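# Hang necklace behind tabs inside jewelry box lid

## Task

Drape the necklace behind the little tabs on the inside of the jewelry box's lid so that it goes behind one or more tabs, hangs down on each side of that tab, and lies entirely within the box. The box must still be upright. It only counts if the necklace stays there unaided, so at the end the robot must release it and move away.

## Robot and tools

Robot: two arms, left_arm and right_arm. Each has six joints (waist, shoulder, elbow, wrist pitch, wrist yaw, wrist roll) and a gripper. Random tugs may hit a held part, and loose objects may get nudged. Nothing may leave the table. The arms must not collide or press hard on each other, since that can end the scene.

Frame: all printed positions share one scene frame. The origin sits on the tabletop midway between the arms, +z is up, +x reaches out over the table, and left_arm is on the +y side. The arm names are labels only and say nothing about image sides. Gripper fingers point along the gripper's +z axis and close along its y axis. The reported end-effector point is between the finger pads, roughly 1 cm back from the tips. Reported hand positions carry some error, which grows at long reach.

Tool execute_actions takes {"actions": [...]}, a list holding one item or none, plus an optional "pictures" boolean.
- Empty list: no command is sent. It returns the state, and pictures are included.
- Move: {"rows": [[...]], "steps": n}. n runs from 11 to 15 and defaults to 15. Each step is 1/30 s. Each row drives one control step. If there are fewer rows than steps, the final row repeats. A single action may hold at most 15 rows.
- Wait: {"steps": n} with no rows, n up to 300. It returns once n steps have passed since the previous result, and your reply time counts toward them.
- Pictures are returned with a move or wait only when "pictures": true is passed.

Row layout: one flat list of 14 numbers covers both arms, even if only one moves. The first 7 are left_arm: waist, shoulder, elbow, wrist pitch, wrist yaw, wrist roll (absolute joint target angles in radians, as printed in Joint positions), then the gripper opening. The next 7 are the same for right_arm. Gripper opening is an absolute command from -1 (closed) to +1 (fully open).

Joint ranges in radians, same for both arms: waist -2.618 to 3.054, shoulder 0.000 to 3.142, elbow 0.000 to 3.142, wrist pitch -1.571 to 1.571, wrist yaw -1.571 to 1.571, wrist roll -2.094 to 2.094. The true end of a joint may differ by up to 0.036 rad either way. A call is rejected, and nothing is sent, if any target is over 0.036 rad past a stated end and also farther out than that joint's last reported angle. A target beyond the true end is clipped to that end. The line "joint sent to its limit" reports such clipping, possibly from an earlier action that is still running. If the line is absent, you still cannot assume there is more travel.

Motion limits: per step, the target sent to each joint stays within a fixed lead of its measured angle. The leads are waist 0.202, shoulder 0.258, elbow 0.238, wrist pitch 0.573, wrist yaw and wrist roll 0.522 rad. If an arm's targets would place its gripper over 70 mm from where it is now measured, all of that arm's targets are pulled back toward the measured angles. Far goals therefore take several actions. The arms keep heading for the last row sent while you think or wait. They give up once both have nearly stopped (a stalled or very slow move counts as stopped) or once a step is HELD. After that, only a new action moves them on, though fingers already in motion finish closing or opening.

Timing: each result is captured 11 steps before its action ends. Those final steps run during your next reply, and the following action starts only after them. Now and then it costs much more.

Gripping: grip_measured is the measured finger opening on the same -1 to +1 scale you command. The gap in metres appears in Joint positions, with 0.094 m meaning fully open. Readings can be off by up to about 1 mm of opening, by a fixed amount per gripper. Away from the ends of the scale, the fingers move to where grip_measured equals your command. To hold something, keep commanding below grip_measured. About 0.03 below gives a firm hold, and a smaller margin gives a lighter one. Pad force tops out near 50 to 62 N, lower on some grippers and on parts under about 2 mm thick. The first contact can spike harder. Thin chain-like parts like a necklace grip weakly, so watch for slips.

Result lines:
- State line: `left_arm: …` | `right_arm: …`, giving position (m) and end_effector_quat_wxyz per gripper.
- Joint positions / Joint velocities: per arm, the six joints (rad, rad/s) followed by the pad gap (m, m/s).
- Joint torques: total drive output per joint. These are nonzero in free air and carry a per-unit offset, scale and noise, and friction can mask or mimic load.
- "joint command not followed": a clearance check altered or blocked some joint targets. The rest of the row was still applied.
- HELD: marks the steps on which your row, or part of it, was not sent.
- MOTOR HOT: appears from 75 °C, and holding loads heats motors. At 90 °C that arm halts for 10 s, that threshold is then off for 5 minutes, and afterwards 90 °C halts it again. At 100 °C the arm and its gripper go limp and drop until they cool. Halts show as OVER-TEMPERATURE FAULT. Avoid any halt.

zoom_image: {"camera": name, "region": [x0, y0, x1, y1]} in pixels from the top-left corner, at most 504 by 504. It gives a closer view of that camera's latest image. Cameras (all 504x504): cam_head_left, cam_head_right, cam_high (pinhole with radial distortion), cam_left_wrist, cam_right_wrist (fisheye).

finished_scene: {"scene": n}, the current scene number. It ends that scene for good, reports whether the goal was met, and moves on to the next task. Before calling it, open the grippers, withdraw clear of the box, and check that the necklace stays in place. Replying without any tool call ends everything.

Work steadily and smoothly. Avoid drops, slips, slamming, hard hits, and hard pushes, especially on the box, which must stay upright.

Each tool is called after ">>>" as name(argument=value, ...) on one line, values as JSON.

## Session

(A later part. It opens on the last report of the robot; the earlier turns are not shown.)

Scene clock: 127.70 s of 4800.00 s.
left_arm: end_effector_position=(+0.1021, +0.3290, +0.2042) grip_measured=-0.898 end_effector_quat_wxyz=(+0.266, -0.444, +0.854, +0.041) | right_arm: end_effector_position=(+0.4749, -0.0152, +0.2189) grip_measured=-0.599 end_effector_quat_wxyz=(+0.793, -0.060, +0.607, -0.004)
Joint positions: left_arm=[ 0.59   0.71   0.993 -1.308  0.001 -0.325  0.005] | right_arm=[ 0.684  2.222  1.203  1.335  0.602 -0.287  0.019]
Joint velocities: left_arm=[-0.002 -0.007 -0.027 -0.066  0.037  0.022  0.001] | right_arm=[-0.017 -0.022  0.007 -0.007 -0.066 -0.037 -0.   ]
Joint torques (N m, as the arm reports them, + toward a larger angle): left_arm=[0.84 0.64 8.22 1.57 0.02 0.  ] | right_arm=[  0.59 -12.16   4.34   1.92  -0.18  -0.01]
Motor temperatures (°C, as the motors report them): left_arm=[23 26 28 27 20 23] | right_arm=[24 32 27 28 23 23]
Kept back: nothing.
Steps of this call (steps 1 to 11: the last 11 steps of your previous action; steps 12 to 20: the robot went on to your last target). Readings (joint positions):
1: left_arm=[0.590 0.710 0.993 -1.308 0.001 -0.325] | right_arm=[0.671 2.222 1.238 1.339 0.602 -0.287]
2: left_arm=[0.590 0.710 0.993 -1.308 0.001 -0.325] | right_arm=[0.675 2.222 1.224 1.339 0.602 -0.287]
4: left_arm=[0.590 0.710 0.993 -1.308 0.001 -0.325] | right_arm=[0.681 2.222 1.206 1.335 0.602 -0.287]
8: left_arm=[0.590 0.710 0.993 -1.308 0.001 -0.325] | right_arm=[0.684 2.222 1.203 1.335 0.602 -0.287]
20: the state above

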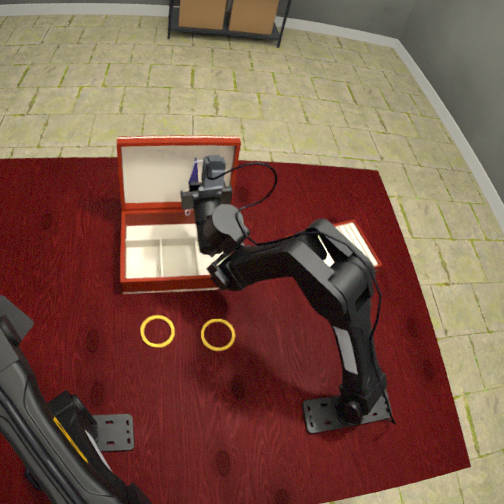

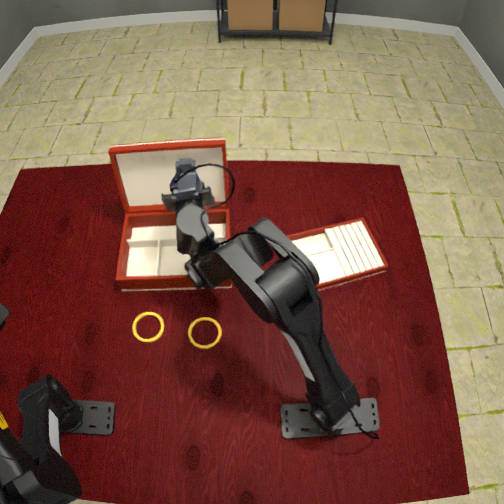

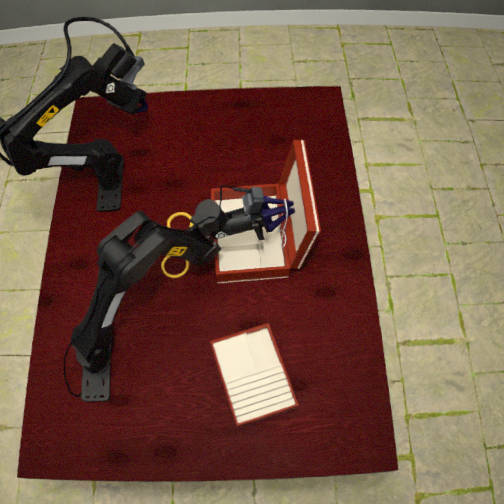

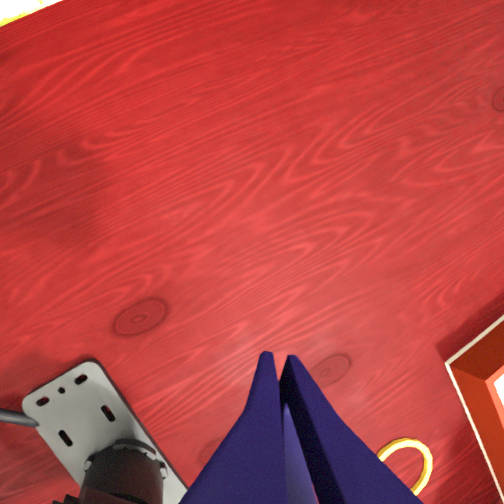

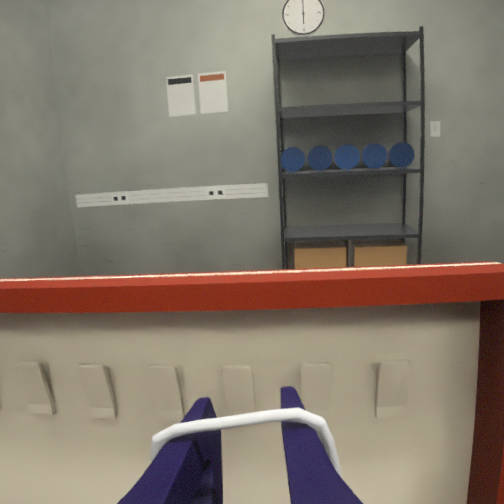

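>>> execute_actions(actions=[{"rows":[[0.6,0.7,1.0,-1.3,0,-0.32,-0.9,0.68,2.26,1.22,1.33,0.6,-0.29,-0.6],[0.6,0.7,1.0,-1.3,0,-0.32,-0.9,0.68,2.26,1.22,1.33,0.6,-0.29,-0.6],[0.6,0.7,1.0,-1.3,0,-0.32,-0.9,0.68,2.26,1.22,1.33,0.6,-0.29,-0.6],[0.6,0.7,1.0,-1.3,0,-0.32,-0.9,0.67,2.27,1.26,1.31,0.6,-0.29,-0.6],[0.6,0.7,1.0,-1.3,0,-0.32,-0.9,0.67,2.27,1.26,1.31,0.6,-0.29,-0.6],[0.6,0.7,1.0,-1.3,0,-0.32,-0.9,0.67,2.27,1.26,1.31,0.6,-0.29,-0.6],[0.6,0.7,1.0,-1.3,0,-0.32,-0.9,0.66,2.28,1.295,1.295,0.6,-0.29,-0.6]],"steps":15}])

>>> execute_actions(actions=[{"steps":20}], pictures=true)

Scene clock: 128.90 s of 4800.00 s.
left_arm: end_effector_position=(+0.1021, +0.3290, +0.2042) grip_measured=-0.898 end_effector_quat_wxyz=(+0.266, -0.444, +0.854, +0.041) | right_arm: end_effector_position=(+0.4763, -0.0143, +0.2137) grip_measured=-0.599 end_effector_quat_wxyz=(+0.791, -0.062, +0.609, -0.006)
Joint positions: left_arm=[ 0.59   0.71   0.993 -1.308  0.001 -0.325  0.005] | right_arm=[ 0.684  2.236  1.208  1.338  0.602 -0.287  0.019]
Joint velocities: left_arm=[-0.012  0.012  0.002 -0.007 -0.095  0.022 -0.   ] | right_arm=[-0.002  0.247  0.276 -0.037 -0.037  0.022  0.001]
Joint torques (N m, as the arm reports them, + toward a larger angle): left_arm=[0.84 0.59 8.23 1.57 0.02 0.01] | right_arm=[ -1.05 -10.44   7.44   1.78  -0.15  -0.07]
Motor temperatures (°C, as the motors report them): left_arm=[23 26 28 27 20 23] | right_arm=[24 33 27 28 23 23]
Steps of this call (steps 1 to 15: the robot went on to your last target; steps 16 to 32: nothing new was sent; steps 33 to 36: the first 4 steps of this action). Readings (joint positions):
33: left_arm=[0.590 0.710 0.993 -1.308 0.001 -0.325] | right_arm=[0.684 2.224 1.203 1.336 0.602 -0.287]
34: left_arm=[0.590 0.710 0.993 -1.308 0.001 -0.325] | right_arm=[0.684 2.226 1.203 1.338 0.602 -0.287]
36: the state above

Scene clock: 129.57 s of 4800.00 s.
left_arm: end_effector_position=(+0.1021, +0.3290, +0.2042) grip_measured=-0.898 end_effector_quat_wxyz=(+0.266, -0.444, +0.854, +0.041) | right_arm: end_effector_position=(+0.4907, -0.0153, +0.2188) grip_measured=-0.599 end_effector_quat_wxyz=(+0.794, -0.052, +0.605, -0.010)
Joint positions: left_arm=[ 0.59   0.71   0.993 -1.308  0.001 -0.325  0.005] | right_arm=[ 0.667  2.266  1.277  1.313  0.603 -0.287  0.019]
Joint velocities: left_arm=[-0.007  0.002 -0.002  0.022  0.022  0.007  0.   ] | right_arm=[ 0.017 -0.017 -0.002  0.022 -0.037 -0.11  -0.001]
Joint torques (N m, as the arm reports them, + toward a larger angle): left_arm=[0.82 0.64 8.22 1.57 0.02 0.02] | right_arm=[ -0.45 -11.46   6.39   1.79  -0.15  -0.04]
Motor temperatures (°C, as the motors report them): left_arm=[23 26 29 27 20 23] | right_arm=[24 33 27 28 23 23]
Kept back: nothing.
Steps of this call (steps 1 to 11: the last 11 steps of your previous action; steps 12 to 20: the robot went on to your last target). Readings (joint positions):
1: left_arm=[0.590 0.710 0.993 -1.308 0.001 -0.325] | right_arm=[0.683 2.245 1.219 1.334 0.602 -0.287]
2: left_arm=[0.590 0.710 0.993 -1.308 0.001 -0.325] | right_arm=[0.683 2.251 1.229 1.331 0.602 -0.287]
4: left_arm=[0.590 0.710 0.993 -1.308 0.001 -0.325] | right_arm=[0.678 2.263 1.253 1.322 0.603 -0.287]
8: left_arm=[0.590 0.710 0.993 -1.308 0.001 -0.325] | right_arm=[0.668 2.266 1.276 1.315 0.603 -0.287]
20: the state above

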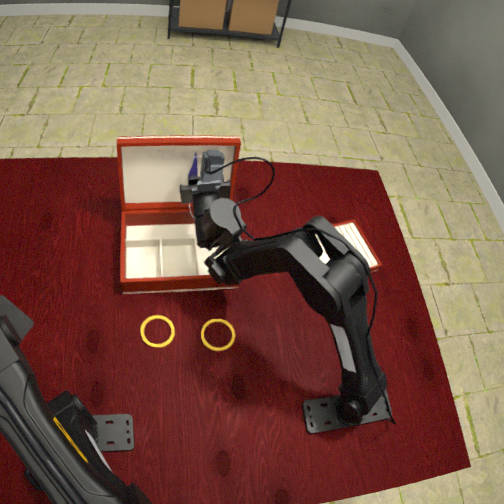

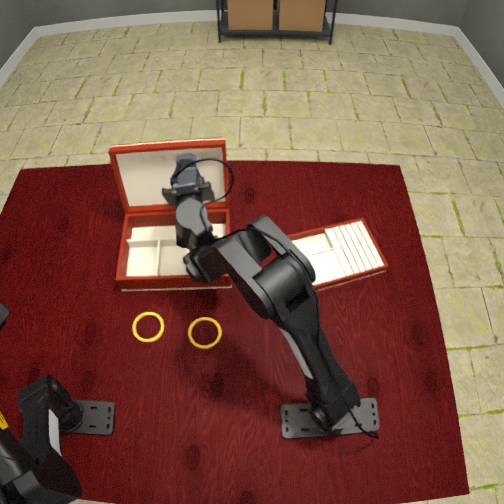

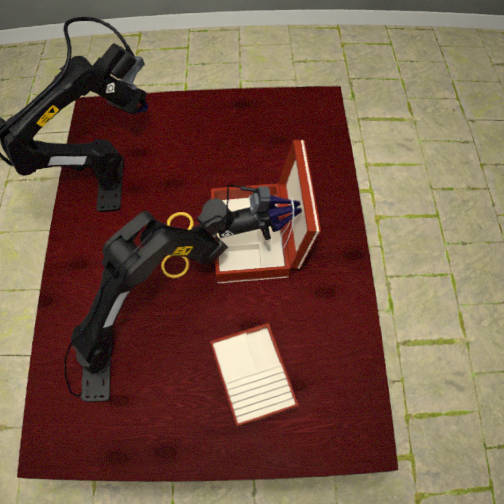

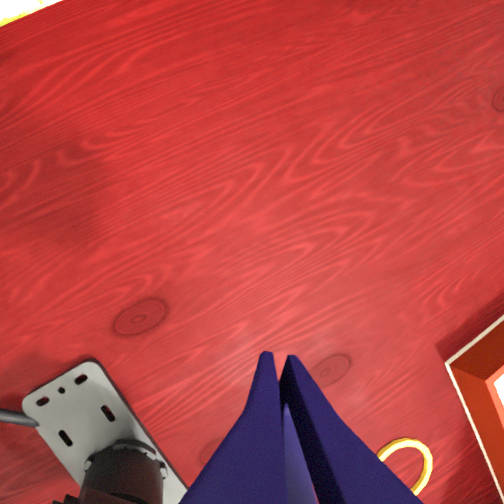

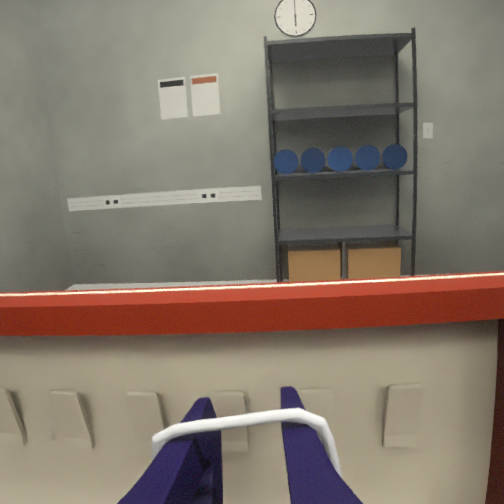

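>>> execute_actions(actions=[{"rows":[[0.6,0.7,1.0,-1.3,0,-0.32,-0.9,0.65,2.295,1.33,1.28,0.6,-0.29,-0.6],[0.6,0.7,1.0,-1.3,0,-0.32,-0.9,0.65,2.295,1.33,1.28,0.6,-0.29,-0.6],[0.6,0.7,1.0,-1.3,0,-0.32,-0.9,0.65,2.295,1.33,1.28,0.6,-0.29,-0.6],[0.6,0.7,1.0,-1.3,0,-0.32,-0.9,0.645,2.305,1.36,1.265,0.6,-0.29,-0.6]],"steps":15}])

>>> execute_actions(actions=[{"steps":20}], pictures=true)

Scene clock: 130.37 s of 4800.00 s.
left_arm: end_effector_position=(+0.1021, +0.3290, +0.2042) grip_measured=-0.898 end_effector_quat_wxyz=(+0.266, -0.444, +0.854, +0.041) | right_arm: end_effector_position=(+0.4962, -0.0143, +0.2226) grip_measured=-0.599 end_effector_quat_wxyz=(+0.797, -0.048, +0.602, -0.010)
Joint positions: left_arm=[ 0.59   0.71   0.993 -1.308  0.001 -0.325  0.005] | right_arm=[ 0.662  2.278  1.31   1.302  0.603 -0.287  0.019]
Joint velocities: left_arm=[ 0.017  0.017 -0.017 -0.022  0.007 -0.037 -0.   ] | right_arm=[-0.056  0.154  0.369 -0.125  0.037  0.037 -0.   ]
Joint torques (N m, as the arm reports them, + toward a larger angle): left_arm=[0.81 0.61 8.19 1.57 0.02 0.  ] | right_arm=[ -1.26 -10.92   7.06   1.78  -0.15  -0.03]
Motor temperatures (°C, as the motors report them): left_arm=[23 26 29 27 20 23] | right_arm=[24 33 27 28 23 23]
Steps of this call (steps 1 to 15: the robot went on to your last target; steps 16 to 20: nothing new was sent; steps 21 to 24: the first 4 steps of this action). Readings (joint positions):
21: left_arm=[0.590 0.710 0.993 -1.308 0.001 -0.325] | right_arm=[0.666 2.268 1.281 1.311 0.603 -0.287]
22: left_arm=[0.590 0.710 0.993 -1.308 0.001 -0.325] | right_arm=[0.665 2.272 1.292 1.308 0.603 -0.287]
24: the state above

Scene clock: 131.03 s of 4800.00 s.
left_arm: end_effector_position=(+0.1021, +0.3290, +0.2042) grip_measured=-0.898 end_effector_quat_wxyz=(+0.266, -0.444, +0.854, +0.041) | right_arm: end_effector_position=(+0.5030, -0.0162, +0.2266) grip_measured=-0.599 end_effector_quat_wxyz=(+0.798, -0.044, +0.601, -0.014)
Joint positions: left_arm=[ 0.59   0.71   0.993 -1.308  0.001 -0.325  0.005] | right_arm=[ 0.652  2.286  1.341  1.283  0.603 -0.287  0.019]
Joint velocities: left_arm=[ 0.017 -0.017 -0.017 -0.007  0.066  0.007  0.   ] | right_arm=[ 0.002 -0.002 -0.012  0.022  0.022 -0.022 -0.002]
Joint torques (N m, as the arm reports them, + toward a larger angle): left_arm=[0.82 0.62 8.23 1.57 0.   0.02] | right_arm=[ -0.54 -11.16   6.45   1.74  -0.19  -0.06]
Motor temperatures (°C, as the motors report them): left_arm=[23 26 29 27 20 23] | right_arm=[24 33 27 28 23 23]
Kept back: nothing.
Steps of this call (steps 1 to 11: the last 11 steps of your previous action; steps 12 to 20: the robot went on to your last target). Readings (joint positions):
1: left_arm=[0.590 0.710 0.993 -1.308 0.001 -0.325] | right_arm=[0.660 2.282 1.323 1.297 0.603 -0.287]
2: left_arm=[0.590 0.710 0.993 -1.308 0.001 -0.325] | right_arm=[0.657 2.285 1.332 1.294 0.603 -0.287]
4: left_arm=[0.590 0.710 0.993 -1.308 0.001 -0.325] | right_arm=[0.654 2.286 1.340 1.290 0.603 -0.287]
8: left_arm=[0.590 0.710 0.993 -1.308 0.001 -0.325] | right_arm=[0.652 2.286 1.341 1.287 0.603 -0.287]
20: the state above

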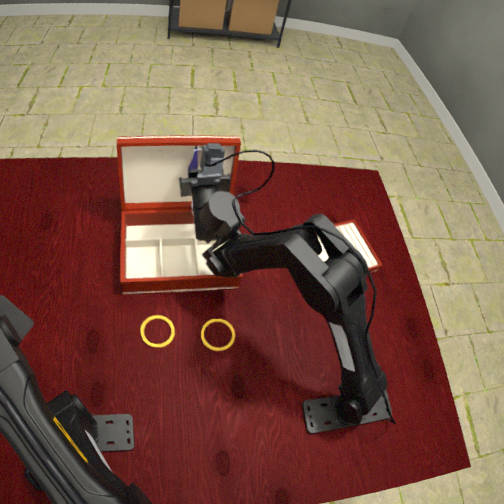

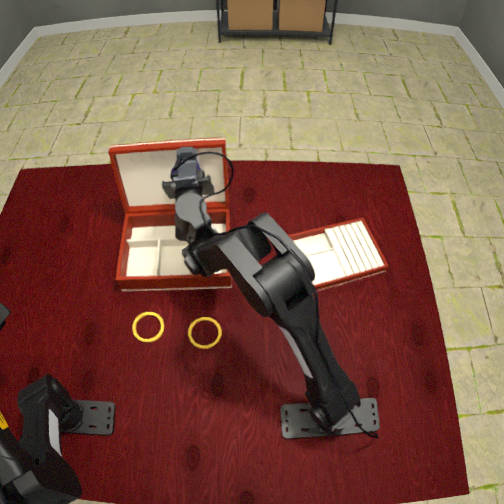

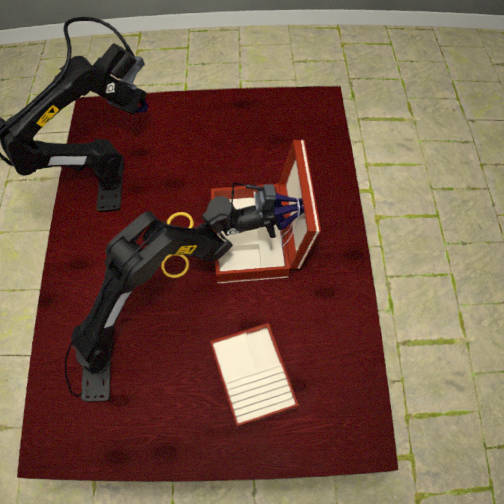

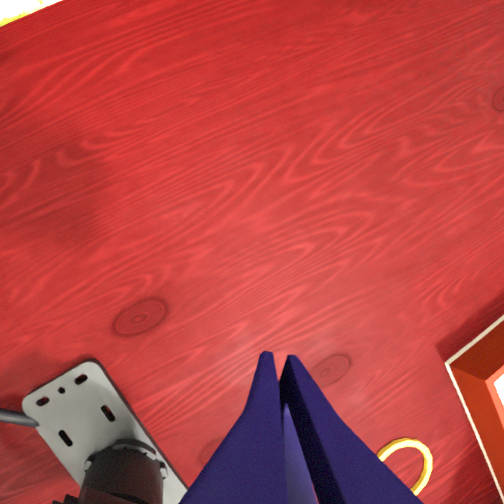

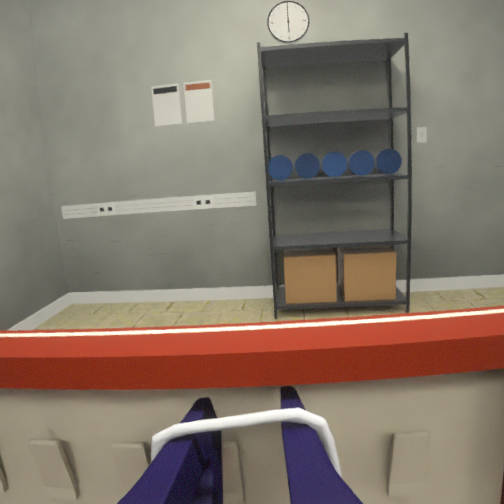

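>>> execute_actions(actions=[{"rows":[[0.6,0.7,1.0,-1.3,0,-0.32,-0.9,0.65,2.27,1.335,1.24,0.6,-0.27,-0.6],[0.6,0.7,1.0,-1.3,0,-0.32,-0.9,0.65,2.255,1.335,1.21,0.6,-0.25,-0.6],[0.6,0.7,1.0,-1.3,0,-0.32,-0.9,0.65,2.24,1.33,1.18,0.6,-0.23,-0.6],[0.6,0.7,1.0,-1.3,0,-0.32,-0.9,0.65,2.225,1.33,1.15,0.6,-0.21,-0.6],[0.6,0.7,1.0,-1.3,0,-0.32,-0.9,0.65,2.21,1.325,1.12,0.6,-0.19,-0.6],[0.6,0.7,1.0,-1.3,0,-0.32,-0.9,0.65,2.195,1.325,1.09,0.6,-0.17,-0.6],[0.6,0.7,1.0,-1.3,0,-0.32,-0.9,0.65,2.18,1.32,1.06,0.6,-0.15,-0.6],[0.6,0.7,1.0,-1.3,0,-0.32,-0.9,0.65,2.165,1.32,1.03,0.6,-0.13,-0.6]],"steps":15}])

>>> execute_actions(actions=[{"steps":20}], pictures=true)

Scene clock: 133.20 s of 4800.00 s.
left_arm: end_effector_position=(+0.1021, +0.3290, +0.2042) grip_measured=-0.898 end_effector_quat_wxyz=(+0.266, -0.444, +0.854, +0.041) | right_arm: end_effector_position=(+0.5038, -0.0155, +0.2269) grip_measured=-0.599 end_effector_quat_wxyz=(+0.792, -0.042, +0.608, -0.008)
Joint positions: left_arm=[ 0.59   0.71   0.993 -1.308  0.001 -0.325  0.005] | right_arm=[ 0.652  2.272  1.341  1.247  0.603 -0.263  0.019]
Joint velocities: left_arm=[ 0.012  0.017  0.007 -0.037 -0.037 -0.051  0.   ] | right_arm=[ 0.012 -0.261  0.002 -0.593 -0.051  0.286  0.001]
Joint torques (N m, as the arm reports them, + toward a larger angle): left_arm=[0.77 0.64 8.26 1.57 0.01 0.01] | right_arm=[  0.06 -15.2    4.21   1.88  -0.18   0.12]
Motor temperatures (°C, as the motors report them): left_arm=[23 26 29 27 20 23] | right_arm=[24 34 28 28 23 23]
Steps of this call (steps 1 to 15: the robot went on to your last target; steps 16 to 61: nothing new was sent; steps 62 to 65: the first 4 steps of this action). Readings (joint positions):
62: left_arm=[0.590 0.710 0.993 -1.308 0.001 -0.325] | right_arm=[0.652 2.286 1.341 1.280 0.603 -0.286]
63: left_arm=[0.590 0.710 0.993 -1.308 0.001 -0.325] | right_arm=[0.652 2.284 1.341 1.274 0.603 -0.281]
65: the state above

Scene clock: 133.87 s of 4800.00 s.
left_arm: end_effector_position=(+0.1021, +0.3290, +0.2042) grip_measured=-0.898 end_effector_quat_wxyz=(+0.266, -0.444, +0.854, +0.041) | right_arm: end_effector_position=(+0.5039, -0.0154, +0.2299) grip_measured=-0.599 end_effector_quat_wxyz=(+0.761, -0.034, +0.648, +0.018)
Joint positions: left_arm=[ 0.59   0.71   0.993 -1.308  0.001 -0.325  0.005] | right_arm=[ 0.652  2.186  1.329  1.05   0.603 -0.139  0.019]
Joint velocities: left_arm=[ 0.002  0.002 -0.007  0.037  0.022 -0.022 -0.002] | right_arm=[ 0.017 -0.002  0.007  0.007  0.095 -0.051  0.001]
Joint torques (N m, as the arm reports them, + toward a larger angle): left_arm=[0.82 0.59 8.26 1.58 0.03 0.01] | right_arm=[ -0.13 -14.39   4.79   1.93  -0.11   0.1 ]
Motor temperatures (°C, as the motors report them): left_arm=[23 26 29 27 20 23] | right_arm=[24 34 27 28 23 23]
Kept back: nothing.
Steps of this call (steps 1 to 11: the last 11 steps of your previous action; steps 12 to 20: the robot went on to your last target). Readings (joint positions):
1: left_arm=[0.590 0.710 0.993 -1.308 0.001 -0.325] | right_arm=[0.652 2.262 1.341 1.225 0.603 -0.250]
2: left_arm=[0.590 0.710 0.993 -1.308 0.001 -0.325] | right_arm=[0.652 2.250 1.341 1.201 0.603 -0.237]
4: left_arm=[0.590 0.710 0.993 -1.308 0.001 -0.325] | right_arm=[0.652 2.221 1.334 1.141 0.603 -0.205]
8: left_arm=[0.590 0.710 0.993 -1.308 0.001 -0.325] | right_arm=[0.652 2.192 1.329 1.071 0.603 -0.164]
20: the state above

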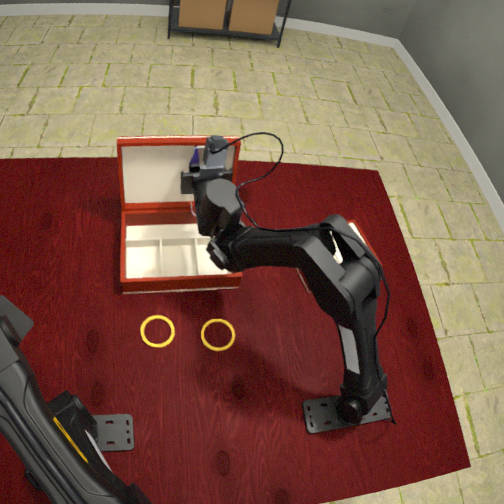

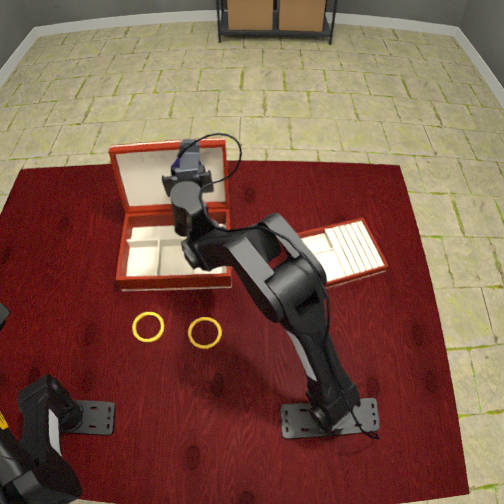

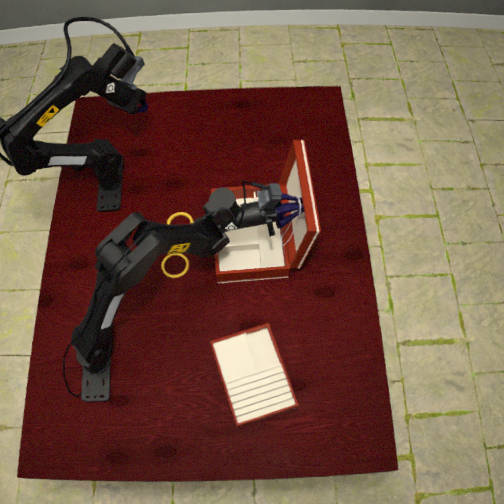

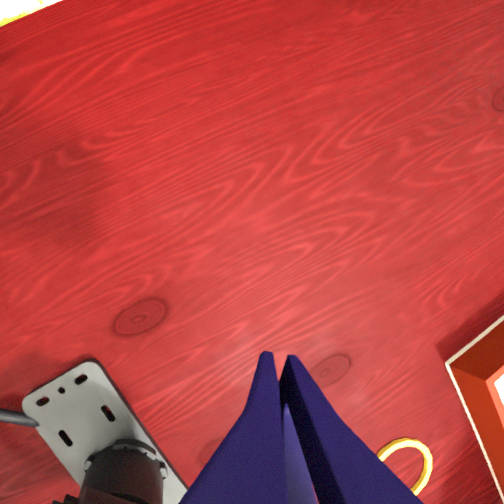

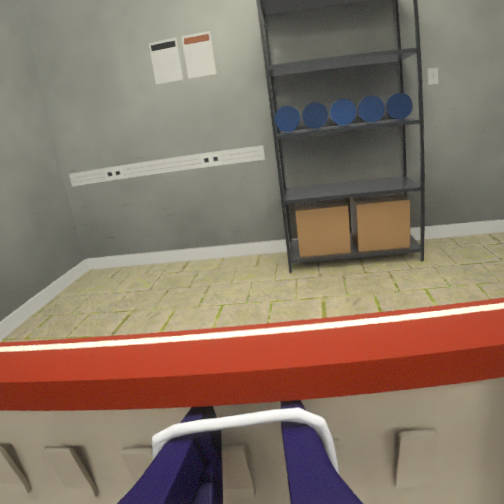

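>>> execute_actions(actions=[{"rows":[[0.6,0.7,1.0,-1.3,0,-0.32,-0.9,0.65,2.16,1.335,1.0,0.6,-0.13,-0.6],[0.6,0.7,1.0,-1.3,0,-0.32,-0.9,0.65,2.155,1.34,0.97,0.6,-0.11,-0.6],[0.6,0.7,1.0,-1.3,0,-0.32,-0.9,0.65,2.15,1.345,0.93,0.6,-0.09,-0.6],[0.6,0.7,1.0,-1.3,0,-0.32,-0.9,0.645,2.14,1.355,0.89,0.6,-0.07,-0.6],[0.6,0.7,1.0,-1.3,0,-0.32,-0.9,0.645,2.135,1.36,0.85,0.6,-0.05,-0.6],[0.6,0.7,1.0,-1.3,0,-0.32,-0.9,0.645,2.125,1.37,0.81,0.6,-0.03,-0.6],[0.6,0.7,1.0,-1.3,0,-0.32,-0.9,0.64,2.12,1.375,0.78,0.6,-0.01,-0.6],[0.6,0.7,1.0,-1.3,0,-0.32,-0.9,0.64,2.11,1.385,0.74,0.6,0.0,-0.6]],"steps":15}])

>>> execute_actions(actions=[{"steps":20}], pictures=true)

Scene clock: 135.20 s of 4800.00 s.
left_arm: end_effector_position=(+0.1021, +0.3290, +0.2042) grip_measured=-0.898 end_effector_quat_wxyz=(+0.266, -0.444, +0.854, +0.041) | right_arm: end_effector_position=(+0.5044, -0.0150, +0.2258) grip_measured=-0.599 end_effector_quat_wxyz=(+0.751, -0.035, +0.659, +0.019)
Joint positions: left_arm=[ 0.59   0.71   0.993 -1.308  0.001 -0.325  0.005] | right_arm=[ 0.652  2.177  1.329  1.006  0.603 -0.118  0.019]
Joint velocities: left_arm=[-0.007  0.002 -0.022  0.051 -0.007 -0.007 -0.   ] | right_arm=[-0.002 -0.178 -0.007 -0.447  0.007  0.271 -0.001]
Joint torques (N m, as the arm reports them, + toward a larger angle): left_arm=[0.79 0.65 8.22 1.56 0.01 0.01] | right_arm=[ -0.56 -14.76   7.4    1.65  -0.11  -0.01]
Motor temperatures (°C, as the motors report them): left_arm=[23 26 29 27 20 23] | right_arm=[24 35 27 28 23 23]
Steps of this call (steps 1 to 15: the robot went on to your last target; steps 16 to 36: nothing new was sent; steps 37 to 40: the first 4 steps of this action). Readings (joint positions):
37: left_arm=[0.590 0.710 0.993 -1.308 0.001 -0.325] | right_arm=[0.652 2.186 1.329 1.046 0.603 -0.137]
38: left_arm=[0.590 0.710 0.993 -1.308 0.001 -0.325] | right_arm=[0.652 2.185 1.329 1.037 0.603 -0.134]
40: the state above

Scene clock: 135.87 s of 4800.00 s.
left_arm: end_effector_position=(+0.1021, +0.3290, +0.2042) grip_measured=-0.898 end_effector_quat_wxyz=(+0.266, -0.444, +0.854, +0.041) | right_arm: end_effector_position=(+0.5077, -0.0134, +0.2269) grip_measured=-0.599 end_effector_quat_wxyz=(+0.717, -0.024, +0.696, +0.035)
Joint positions: left_arm=[ 0.59   0.71   0.993 -1.308  0.001 -0.325  0.005] | right_arm=[ 0.65   2.126  1.371  0.792  0.603 -0.007  0.019]
Joint velocities: left_arm=[ 0.012  0.002 -0.017 -0.007 -0.051  0.051  0.001] | right_arm=[ 0.002 -0.012  0.012 -0.037 -0.037 -0.081 -0.   ]
Joint torques (N m, as the arm reports them, + toward a larger angle): left_arm=[0.83 0.58 8.24 1.57 0.02 0.  ] | right_arm=[ -0.98 -13.59   6.87   1.58  -0.04   0.07]
Motor temperatures (°C, as the motors report them): left_arm=[23 26 29 27 20 23] | right_arm=[24 35 27 28 23 23]
Kept back: nothing.
Steps of this call (steps 1 to 11: the last 11 steps of your previous action; steps 12 to 20: the robot went on to your last target). Readings (joint positions):
1: left_arm=[0.590 0.710 0.993 -1.308 0.001 -0.325] | right_arm=[0.652 2.169 1.331 0.985 0.603 -0.106]
2: left_arm=[0.590 0.710 0.993 -1.308 0.001 -0.325] | right_arm=[0.652 2.161 1.336 0.957 0.603 -0.093]
4: left_arm=[0.590 0.710 0.993 -1.308 0.001 -0.325] | right_arm=[0.651 2.147 1.350 0.895 0.603 -0.065]
8: left_arm=[0.590 0.710 0.993 -1.308 0.001 -0.325] | right_arm=[0.650 2.127 1.366 0.816 0.603 -0.030]
20: the state above

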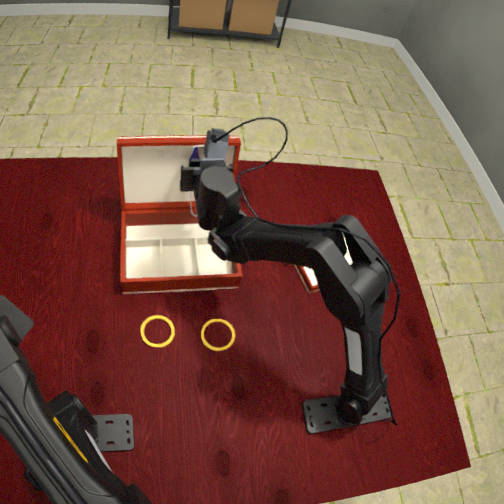

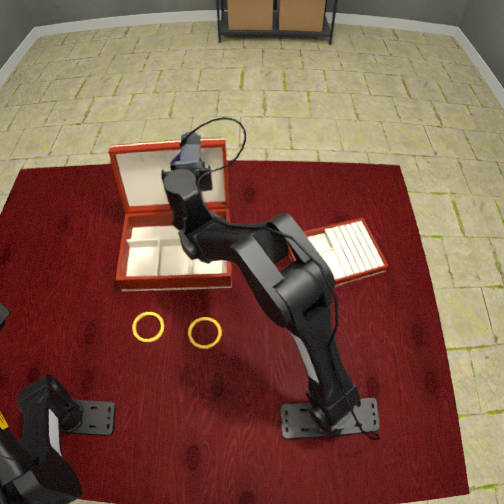

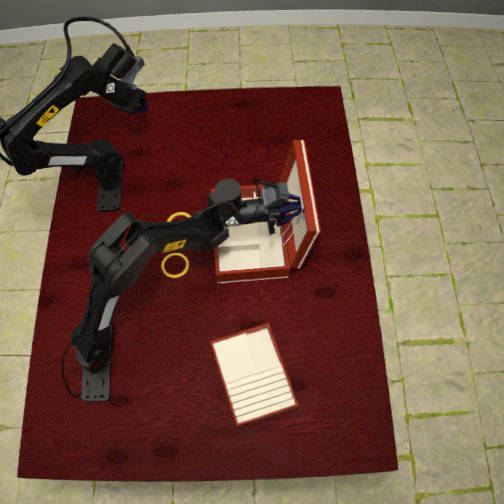

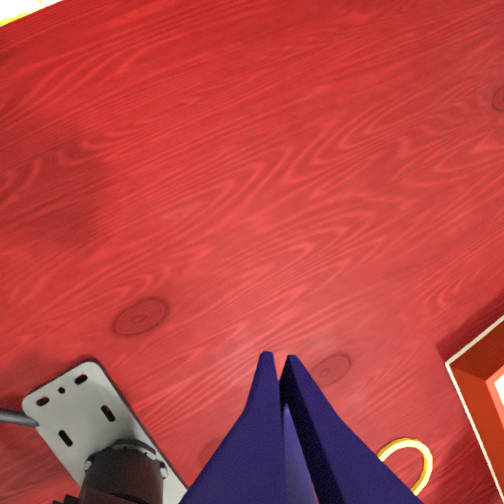

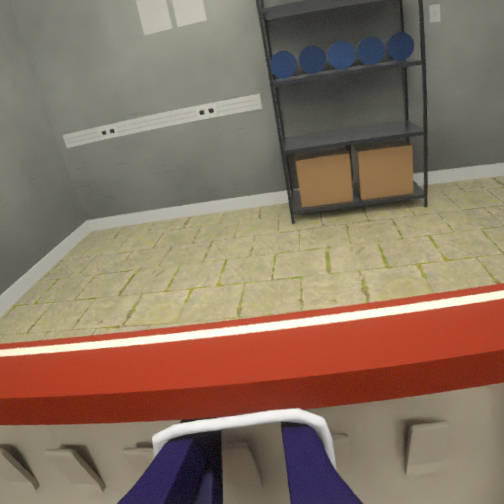

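>>> execute_actions(actions=[{"rows":[[0.6,0.7,1.0,-1.3,0,-0.32,-0.9,0.635,2.16,1.385,0.75,0.6,-0.04,-0.6],[0.6,0.7,1.0,-1.3,0,-0.32,-0.9,0.635,2.16,1.385,0.75,0.6,-0.04,-0.6],[0.6,0.7,1.0,-1.3,0,-0.32,-0.9,0.635,2.16,1.385,0.75,0.6,-0.08,-0.6],[0.6,0.7,1.0,-1.3,0,-0.32,-0.9,0.63,2.175,1.41,0.73,0.6,-0.08,-0.6],[0.6,0.7,1.0,-1.3,0,-0.32,-0.9,0.63,2.175,1.41,0.73,0.6,-0.08,-0.6],[0.6,0.7,1.0,-1.3,0,-0.32,-0.9,0.63,2.175,1.41,0.73,0.6,-0.08,-0.6],[0.6,0.7,1.0,-1.3,0,-0.32,-0.9,0.62,2.19,1.435,0.70,0.6,-0.08,-0.6]],"steps":15}])

>>> execute_actions(actions=[{"steps":20}], pictures=true)

Scene clock: 137.03 s of 4800.00 s.
left_arm: end_effector_position=(+0.1021, +0.3290, +0.2042) grip_measured=-0.898 end_effector_quat_wxyz=(+0.266, -0.444, +0.854, +0.041) | right_arm: end_effector_position=(+0.5087, -0.0136, +0.2273) grip_measured=-0.599 end_effector_quat_wxyz=(+0.718, -0.032, +0.695, +0.026)
Joint positions: left_arm=[ 0.59   0.71   0.993 -1.308  0.001 -0.325  0.005] | right_arm=[ 0.649  2.128  1.375  0.791  0.602 -0.032  0.019]
Joint velocities: left_arm=[-0.007 -0.007 -0.012 -0.022 -0.022  0.007 -0.001] | right_arm=[ 0.007  0.1    0.237 -0.051 -0.022 -0.212 -0.   ]
Joint torques (N m, as the arm reports them, + toward a larger angle): left_arm=[0.83 0.63 8.25 1.57 0.02 0.01] | right_arm=[-1.5  -9.03  7.24  1.61 -0.01 -0.06]
Motor temperatures (°C, as the motors report them): left_arm=[23 26 29 27 20 23] | right_arm=[24 36 28 28 23 23]
Steps of this call (steps 1 to 15: the robot went on to your last target; steps 16 to 31: nothing new was sent; steps 32 to 35: the first 4 steps of this action). Readings (joint positions):
32: left_arm=[0.590 0.710 0.993 -1.308 0.001 -0.325] | right_arm=[0.650 2.126 1.371 0.792 0.603 -0.009]
33: left_arm=[0.590 0.710 0.993 -1.308 0.001 -0.325] | right_arm=[0.650 2.126 1.371 0.792 0.603 -0.013]
35: the state above

Scene clock: 137.70 s of 4800.00 s.
left_arm: end_effector_position=(+0.1021, +0.3290, +0.2042) grip_measured=-0.898 end_effector_quat_wxyz=(+0.266, -0.444, +0.854, +0.041) | right_arm: end_effector_position=(+0.5210, -0.0166, +0.2249) grip_measured=-0.599 end_effector_quat_wxyz=(+0.716, -0.042, +0.697, +0.005)
Joint positions: left_arm=[ 0.59   0.71   0.993 -1.308  0.001 -0.325  0.005] | right_arm=[ 0.632  2.159  1.424  0.764  0.599 -0.069  0.019]
Joint velocities: left_arm=[ 0.012 -0.007  0.007 -0.051 -0.022  0.022 -0.   ] | right_arm=[ 0.007 -0.007  0.002 -0.051 -0.125 -0.051 -0.   ]
Joint torques (N m, as the arm reports them, + toward a larger angle): left_arm=[ 0.83  0.63  8.25  1.57  0.02 -0.01] | right_arm=[ -0.84 -10.46   6.63   1.5   -0.01  -0.12]
Motor temperatures (°C, as the motors report them): left_arm=[23 26 29 27 20 23] | right_arm=[24 36 28 28 23 23]
Kept back: nothing.
Steps of this call (steps 1 to 11: the last 11 steps of your previous action; steps 12 to 20: the robot went on to your last target). Readings (joint positions):
1: left_arm=[0.590 0.710 0.993 -1.308 0.001 -0.325] | right_arm=[0.648 2.133 1.384 0.789 0.602 -0.039]
2: left_arm=[0.590 0.710 0.993 -1.308 0.001 -0.325] | right_arm=[0.647 2.138 1.391 0.787 0.602 -0.046]
4: left_arm=[0.590 0.710 0.993 -1.308 0.001 -0.325] | right_arm=[0.643 2.150 1.409 0.778 0.602 -0.055]
8: left_arm=[0.590 0.710 0.993 -1.308 0.001 -0.325] | right_arm=[0.634 2.159 1.423 0.767 0.599 -0.063]
20: the state above

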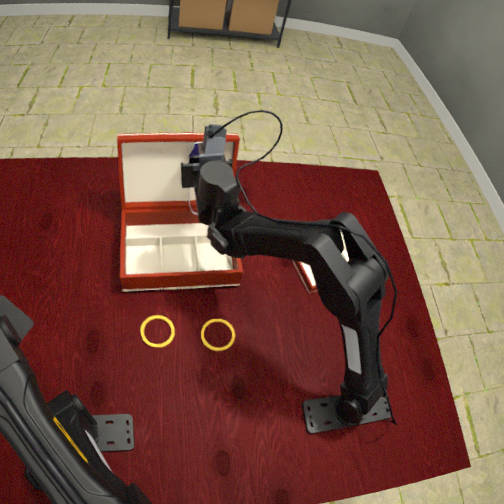

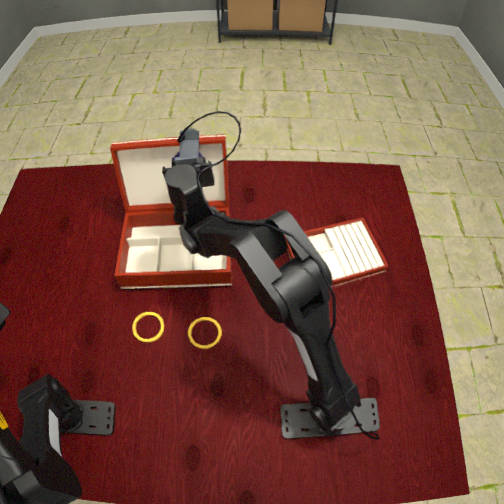

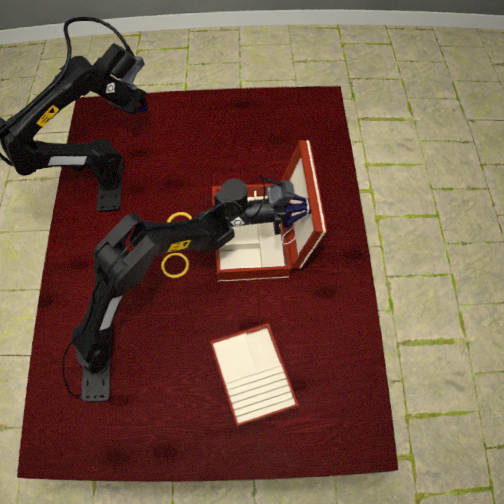

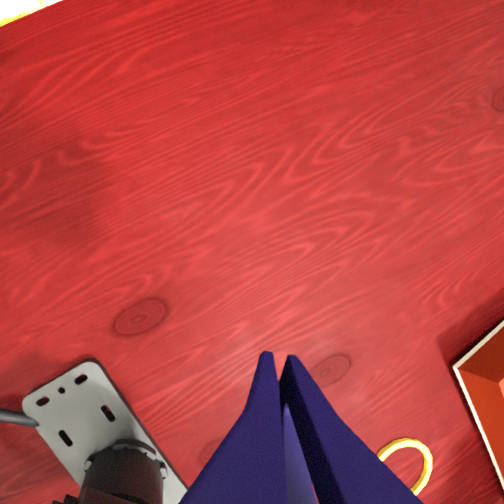

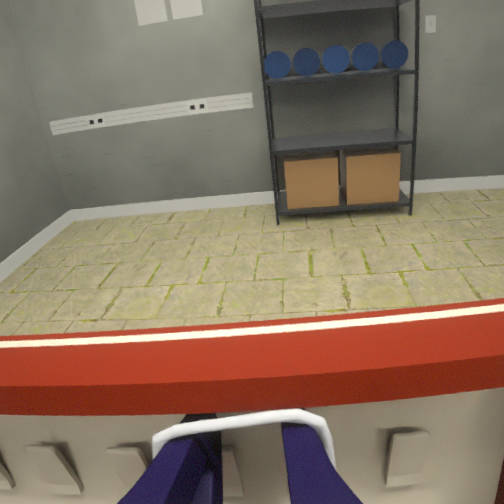

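>>> execute_actions(actions=[{"rows":[[0.6,0.7,1.0,-1.3,0,-0.32,-0.9,0.632,2.145,1.44,0.72,0.6,-0.07,-0.6],[0.6,0.7,1.0,-1.3,0,-0.32,-0.9,0.632,2.135,1.45,0.68,0.6,-0.06,-0.6],[0.6,0.7,1.0,-1.3,0,-0.32,-0.9,0.632,2.13,1.455,0.64,0.6,-0.05,-0.6],[0.6,0.7,1.0,-1.3,0,-0.32,-0.9,0.632,2.125,1.465,0.60,0.6,-0.04,-0.6],[0.6,0.7,1.0,-1.3,0,-0.32,-0.9,0.632,2.115,1.47,0.56,0.6,-0.03,-0.6],[0.6,0.7,1.0,-1.3,0,-0.32,-0.9,0.632,2.11,1.48,0.52,0.6,-0.02,-0.6],[0.6,0.7,1.0,-1.3,0,-0.32,-0.9,0.632,2.1,1.485,0.47,0.6,-0.01,-0.6],[0.6,0.7,1.0,-1.3,0,-0.32,-0.9,0.632,2.095,1.495,0.41,0.6,0.0,-0.6]],"steps":15}])

>>> execute_actions(actions=[{"steps":20}], pictures=true)

Scene clock: 138.77 s of 4800.00 s.
left_arm: end_effector_position=(+0.1021, +0.3290, +0.2042) grip_measured=-0.898 end_effector_quat_wxyz=(+0.266, -0.444, +0.854, +0.041) | right_arm: end_effector_position=(+0.5214, -0.0162, +0.2264) grip_measured=-0.599 end_effector_quat_wxyz=(+0.711, -0.043, +0.702, +0.004)
Joint positions: left_arm=[ 0.59   0.71   0.993 -1.308  0.001 -0.325  0.005] | right_arm=[ 0.632  2.151  1.435  0.728  0.599 -0.063  0.019]
Joint velocities: left_arm=[-0.007  0.002  0.007  0.007  0.022 -0.007  0.   ] | right_arm=[ 0.007 -0.1    0.168 -0.637 -0.051  0.139  0.001]
Joint torques (N m, as the arm reports them, + toward a larger angle): left_arm=[0.77 0.59 8.19 1.57 0.   0.  ] | right_arm=[  0.06 -14.34   7.39   1.86   0.     0.09]
Motor temperatures (°C, as the motors report them): left_arm=[23 26 29 27 20 23] | right_arm=[24 36 28 28 23 23]
Steps of this call (steps 1 to 15: the robot went on to your last target; steps 16 to 28: nothing new was sent; steps 29 to 32: the first 4 steps of this action). Readings (joint positions):
29: left_arm=[0.590 0.710 0.993 -1.308 0.001 -0.325] | right_arm=[0.632 2.159 1.424 0.764 0.599 -0.070]
30: left_arm=[0.590 0.710 0.993 -1.308 0.001 -0.325] | right_arm=[0.632 2.157 1.426 0.760 0.599 -0.069]
32: the state above

Scene clock: 139.43 s of 4800.00 s.
left_arm: end_effector_position=(+0.1021, +0.3290, +0.2042) grip_measured=-0.898 end_effector_quat_wxyz=(+0.266, -0.444, +0.854, +0.041) | right_arm: end_effector_position=(+0.5192, -0.0171, +0.2260) grip_measured=-0.599 end_effector_quat_wxyz=(+0.668, -0.054, +0.743, -0.003)
Joint positions: left_arm=[ 0.59   0.71   0.993 -1.308  0.001 -0.325  0.005] | right_arm=[ 0.632  2.1    1.487  0.482  0.595 -0.004  0.019]
Joint velocities: left_arm=[ 0.002 -0.012  0.002 -0.007  0.007 -0.007 -0.   ] | right_arm=[-0.002 -0.007  0.007  0.037 -0.051  0.037  0.   ]
Joint torques (N m, as the arm reports them, + toward a larger angle): left_arm=[0.79 0.6  8.22 1.57 0.01 0.01] | right_arm=[ -0.01 -13.13   6.74   1.48   0.08  -0.05]
Motor temperatures (°C, as the motors report them): left_arm=[23 26 29 28 20 23] | right_arm=[24 36 28 28 23 23]
Kept back: nothing.
Steps of this call (steps 1 to 11: the last 11 steps of your previous action; steps 12 to 20: the robot went on to your last target). Readings (joint positions):
1: left_arm=[0.590 0.710 0.993 -1.308 0.001 -0.325] | right_arm=[0.632 2.146 1.441 0.705 0.599 -0.058]
2: left_arm=[0.590 0.710 0.993 -1.308 0.001 -0.325] | right_arm=[0.632 2.140 1.447 0.675 0.599 -0.052]
4: left_arm=[0.590 0.710 0.993 -1.308 0.001 -0.325] | right_arm=[0.632 2.126 1.462 0.607 0.599 -0.037]
8: left_arm=[0.590 0.710 0.993 -1.308 0.001 -0.325] | right_arm=[0.632 2.106 1.480 0.515 0.595 -0.017]
20: the state above

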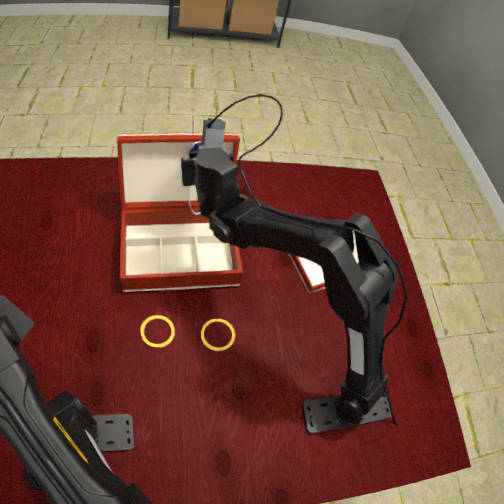

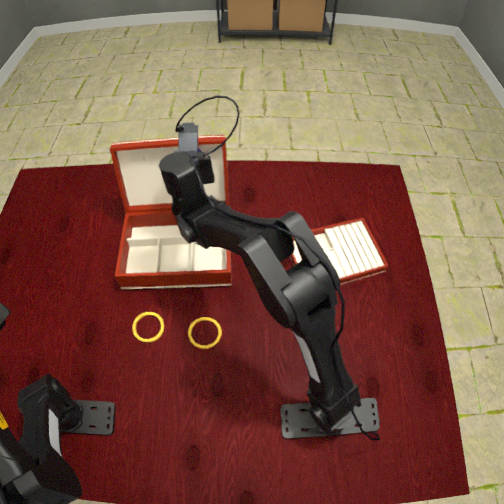

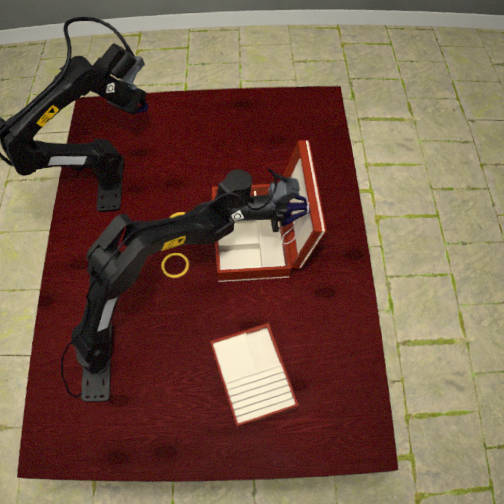

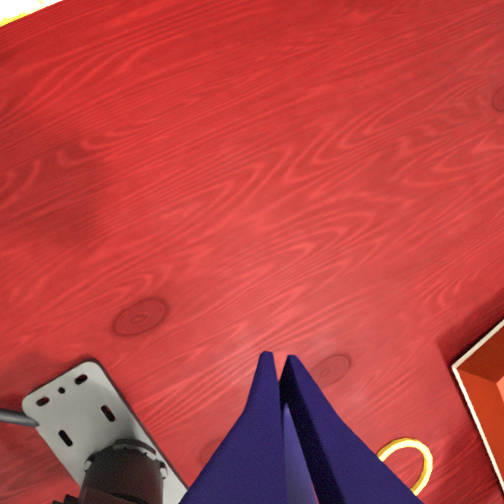

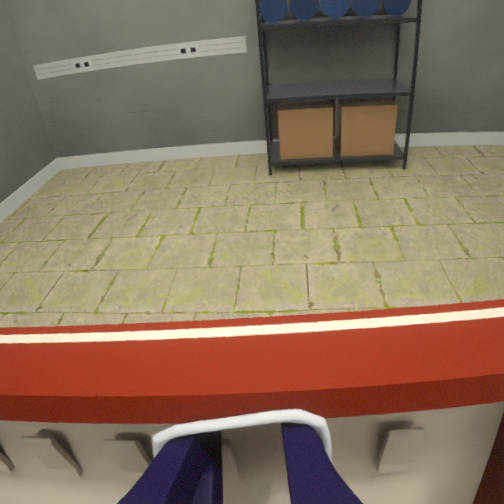

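>>> execute_actions(actions=[{"rows":[[0.6,0.7,1.0,-1.3,0,-0.32,-0.9,0.632,2.12,1.49,0.46,0.6,0.0,-0.6],[0.6,0.7,1.0,-1.3,0,-0.32,-0.9,0.632,2.12,1.49,0.44,0.6,0.0,-0.6],[0.6,0.7,1.0,-1.3,0,-0.32,-0.9,0.632,2.12,1.495,0.42,0.6,0.01,-0.6],[0.6,0.7,1.0,-1.3,0,-0.32,-0.9,0.632,2.115,1.50,0.39,0.6,0.02,-0.6]],"steps":15}])

>>> execute_actions(actions=[{"steps":20}], pictures=true)

Scene clock: 140.17 s of 4800.00 s.
left_arm: end_effector_position=(+0.1021, +0.3290, +0.2042) grip_measured=-0.898 end_effector_quat_wxyz=(+0.266, -0.444, +0.854, +0.041) | right_arm: end_effector_position=(+0.5192, -0.0171, +0.2256) grip_measured=-0.599 end_effector_quat_wxyz=(+0.667, -0.053, +0.743, -0.002)
Joint positions: left_arm=[ 0.59   0.71   0.993 -1.308  0.001 -0.325  0.005] | right_arm=[0.632 2.1   1.487 0.48  0.595 0.001 0.019]
Joint velocities: left_arm=[ 0.002 -0.002 -0.022 -0.007  0.066 -0.007  0.001] | right_arm=[ 0.002  0.007  0.007 -0.007 -0.037  0.081  0.001]
Joint torques (N m, as the arm reports them, + toward a larger angle): left_arm=[0.78 0.57 8.24 1.57 0.01 0.02] | right_arm=[  0.08 -11.2    6.96   1.25   0.08   0.01]
Motor temperatures (°C, as the motors report them): left_arm=[23 26 29 28 20 23] | right_arm=[24 36 28 28 23 23]
Steps of this call (steps 1 to 15: the robot went on to your last target; steps 16 to 18: nothing new was sent; steps 19 to 22: the first 4 steps of this action). Readings (joint positions):
19: left_arm=[0.590 0.710 0.993 -1.308 0.001 -0.325] | right_arm=[0.632 2.100 1.487 0.483 0.595 -0.003]
20: left_arm=[0.590 0.710 0.993 -1.308 0.001 -0.325] | right_arm=[0.632 2.100 1.487 0.484 0.595 -0.003]
22: the state above

Scene clock: 140.83 s of 4800.00 s.
left_arm: end_effector_position=(+0.1021, +0.3290, +0.2042) grip_measured=-0.898 end_effector_quat_wxyz=(+0.266, -0.444, +0.854, +0.041) | right_arm: end_effector_position=(+0.5195, -0.0169, +0.2255) grip_measured=-0.599 end_effector_quat_wxyz=(+0.665, -0.049, +0.745, +0.001)
Joint positions: left_arm=[ 0.59   0.71   0.993 -1.308  0.001 -0.325  0.005] | right_arm=[0.632 2.1   1.493 0.466 0.595 0.016 0.019]
Joint velocities: left_arm=[-0.007 -0.007 -0.022  0.007  0.022 -0.081  0.   ] | right_arm=[-0.012  0.017 -0.007 -0.022 -0.081  0.022 -0.001]
Joint torques (N m, as the arm reports them, + toward a larger angle): left_arm=[0.8  0.59 8.26 1.57 0.03 0.01] | right_arm=[ -0.1  -11.24   6.67   1.39   0.09  -0.01]
Motor temperatures (°C, as the motors report them): left_arm=[23 26 29 28 20 23] | right_arm=[24 36 28 28 23 23]
Kept back: nothing.
Steps of this call (steps 1 to 11: the last 11 steps of your previous action; steps 12 to 20: the robot went on to your last target). Readings (joint positions):
1: left_arm=[0.590 0.710 0.993 -1.308 0.001 -0.325] | right_arm=[0.632 2.100 1.488 0.478 0.595 0.004]
2: left_arm=[0.590 0.710 0.993 -1.308 0.001 -0.325] | right_arm=[0.632 2.100 1.490 0.475 0.595 0.007]
4: left_arm=[0.590 0.710 0.993 -1.308 0.001 -0.325] | right_arm=[0.632 2.100 1.492 0.470 0.595 0.010]
8: left_arm=[0.590 0.710 0.993 -1.308 0.001 -0.325] | right_arm=[0.632 2.100 1.493 0.467 0.595 0.014]
20: the state above

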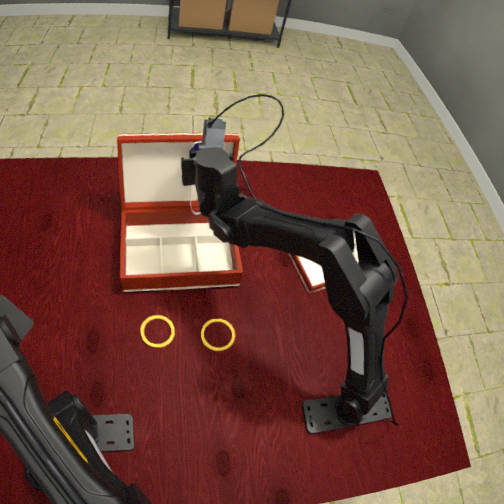

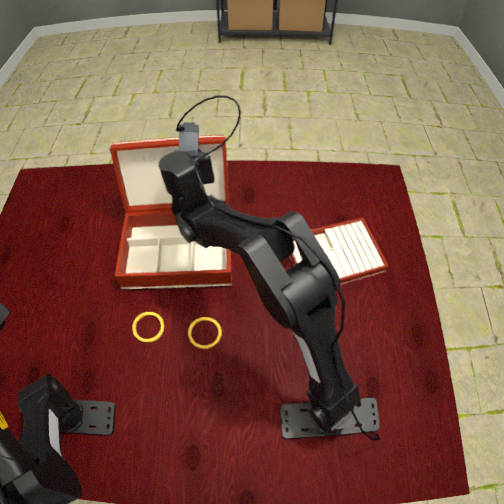

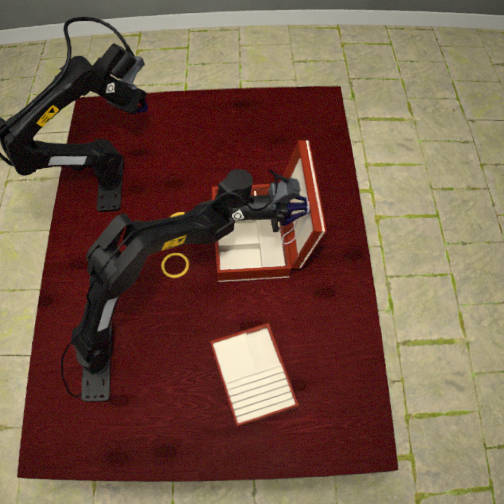

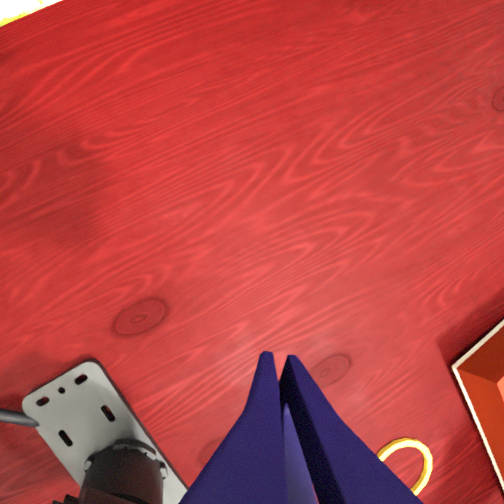

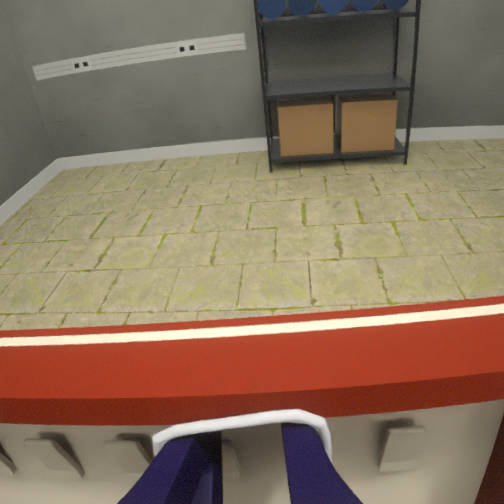

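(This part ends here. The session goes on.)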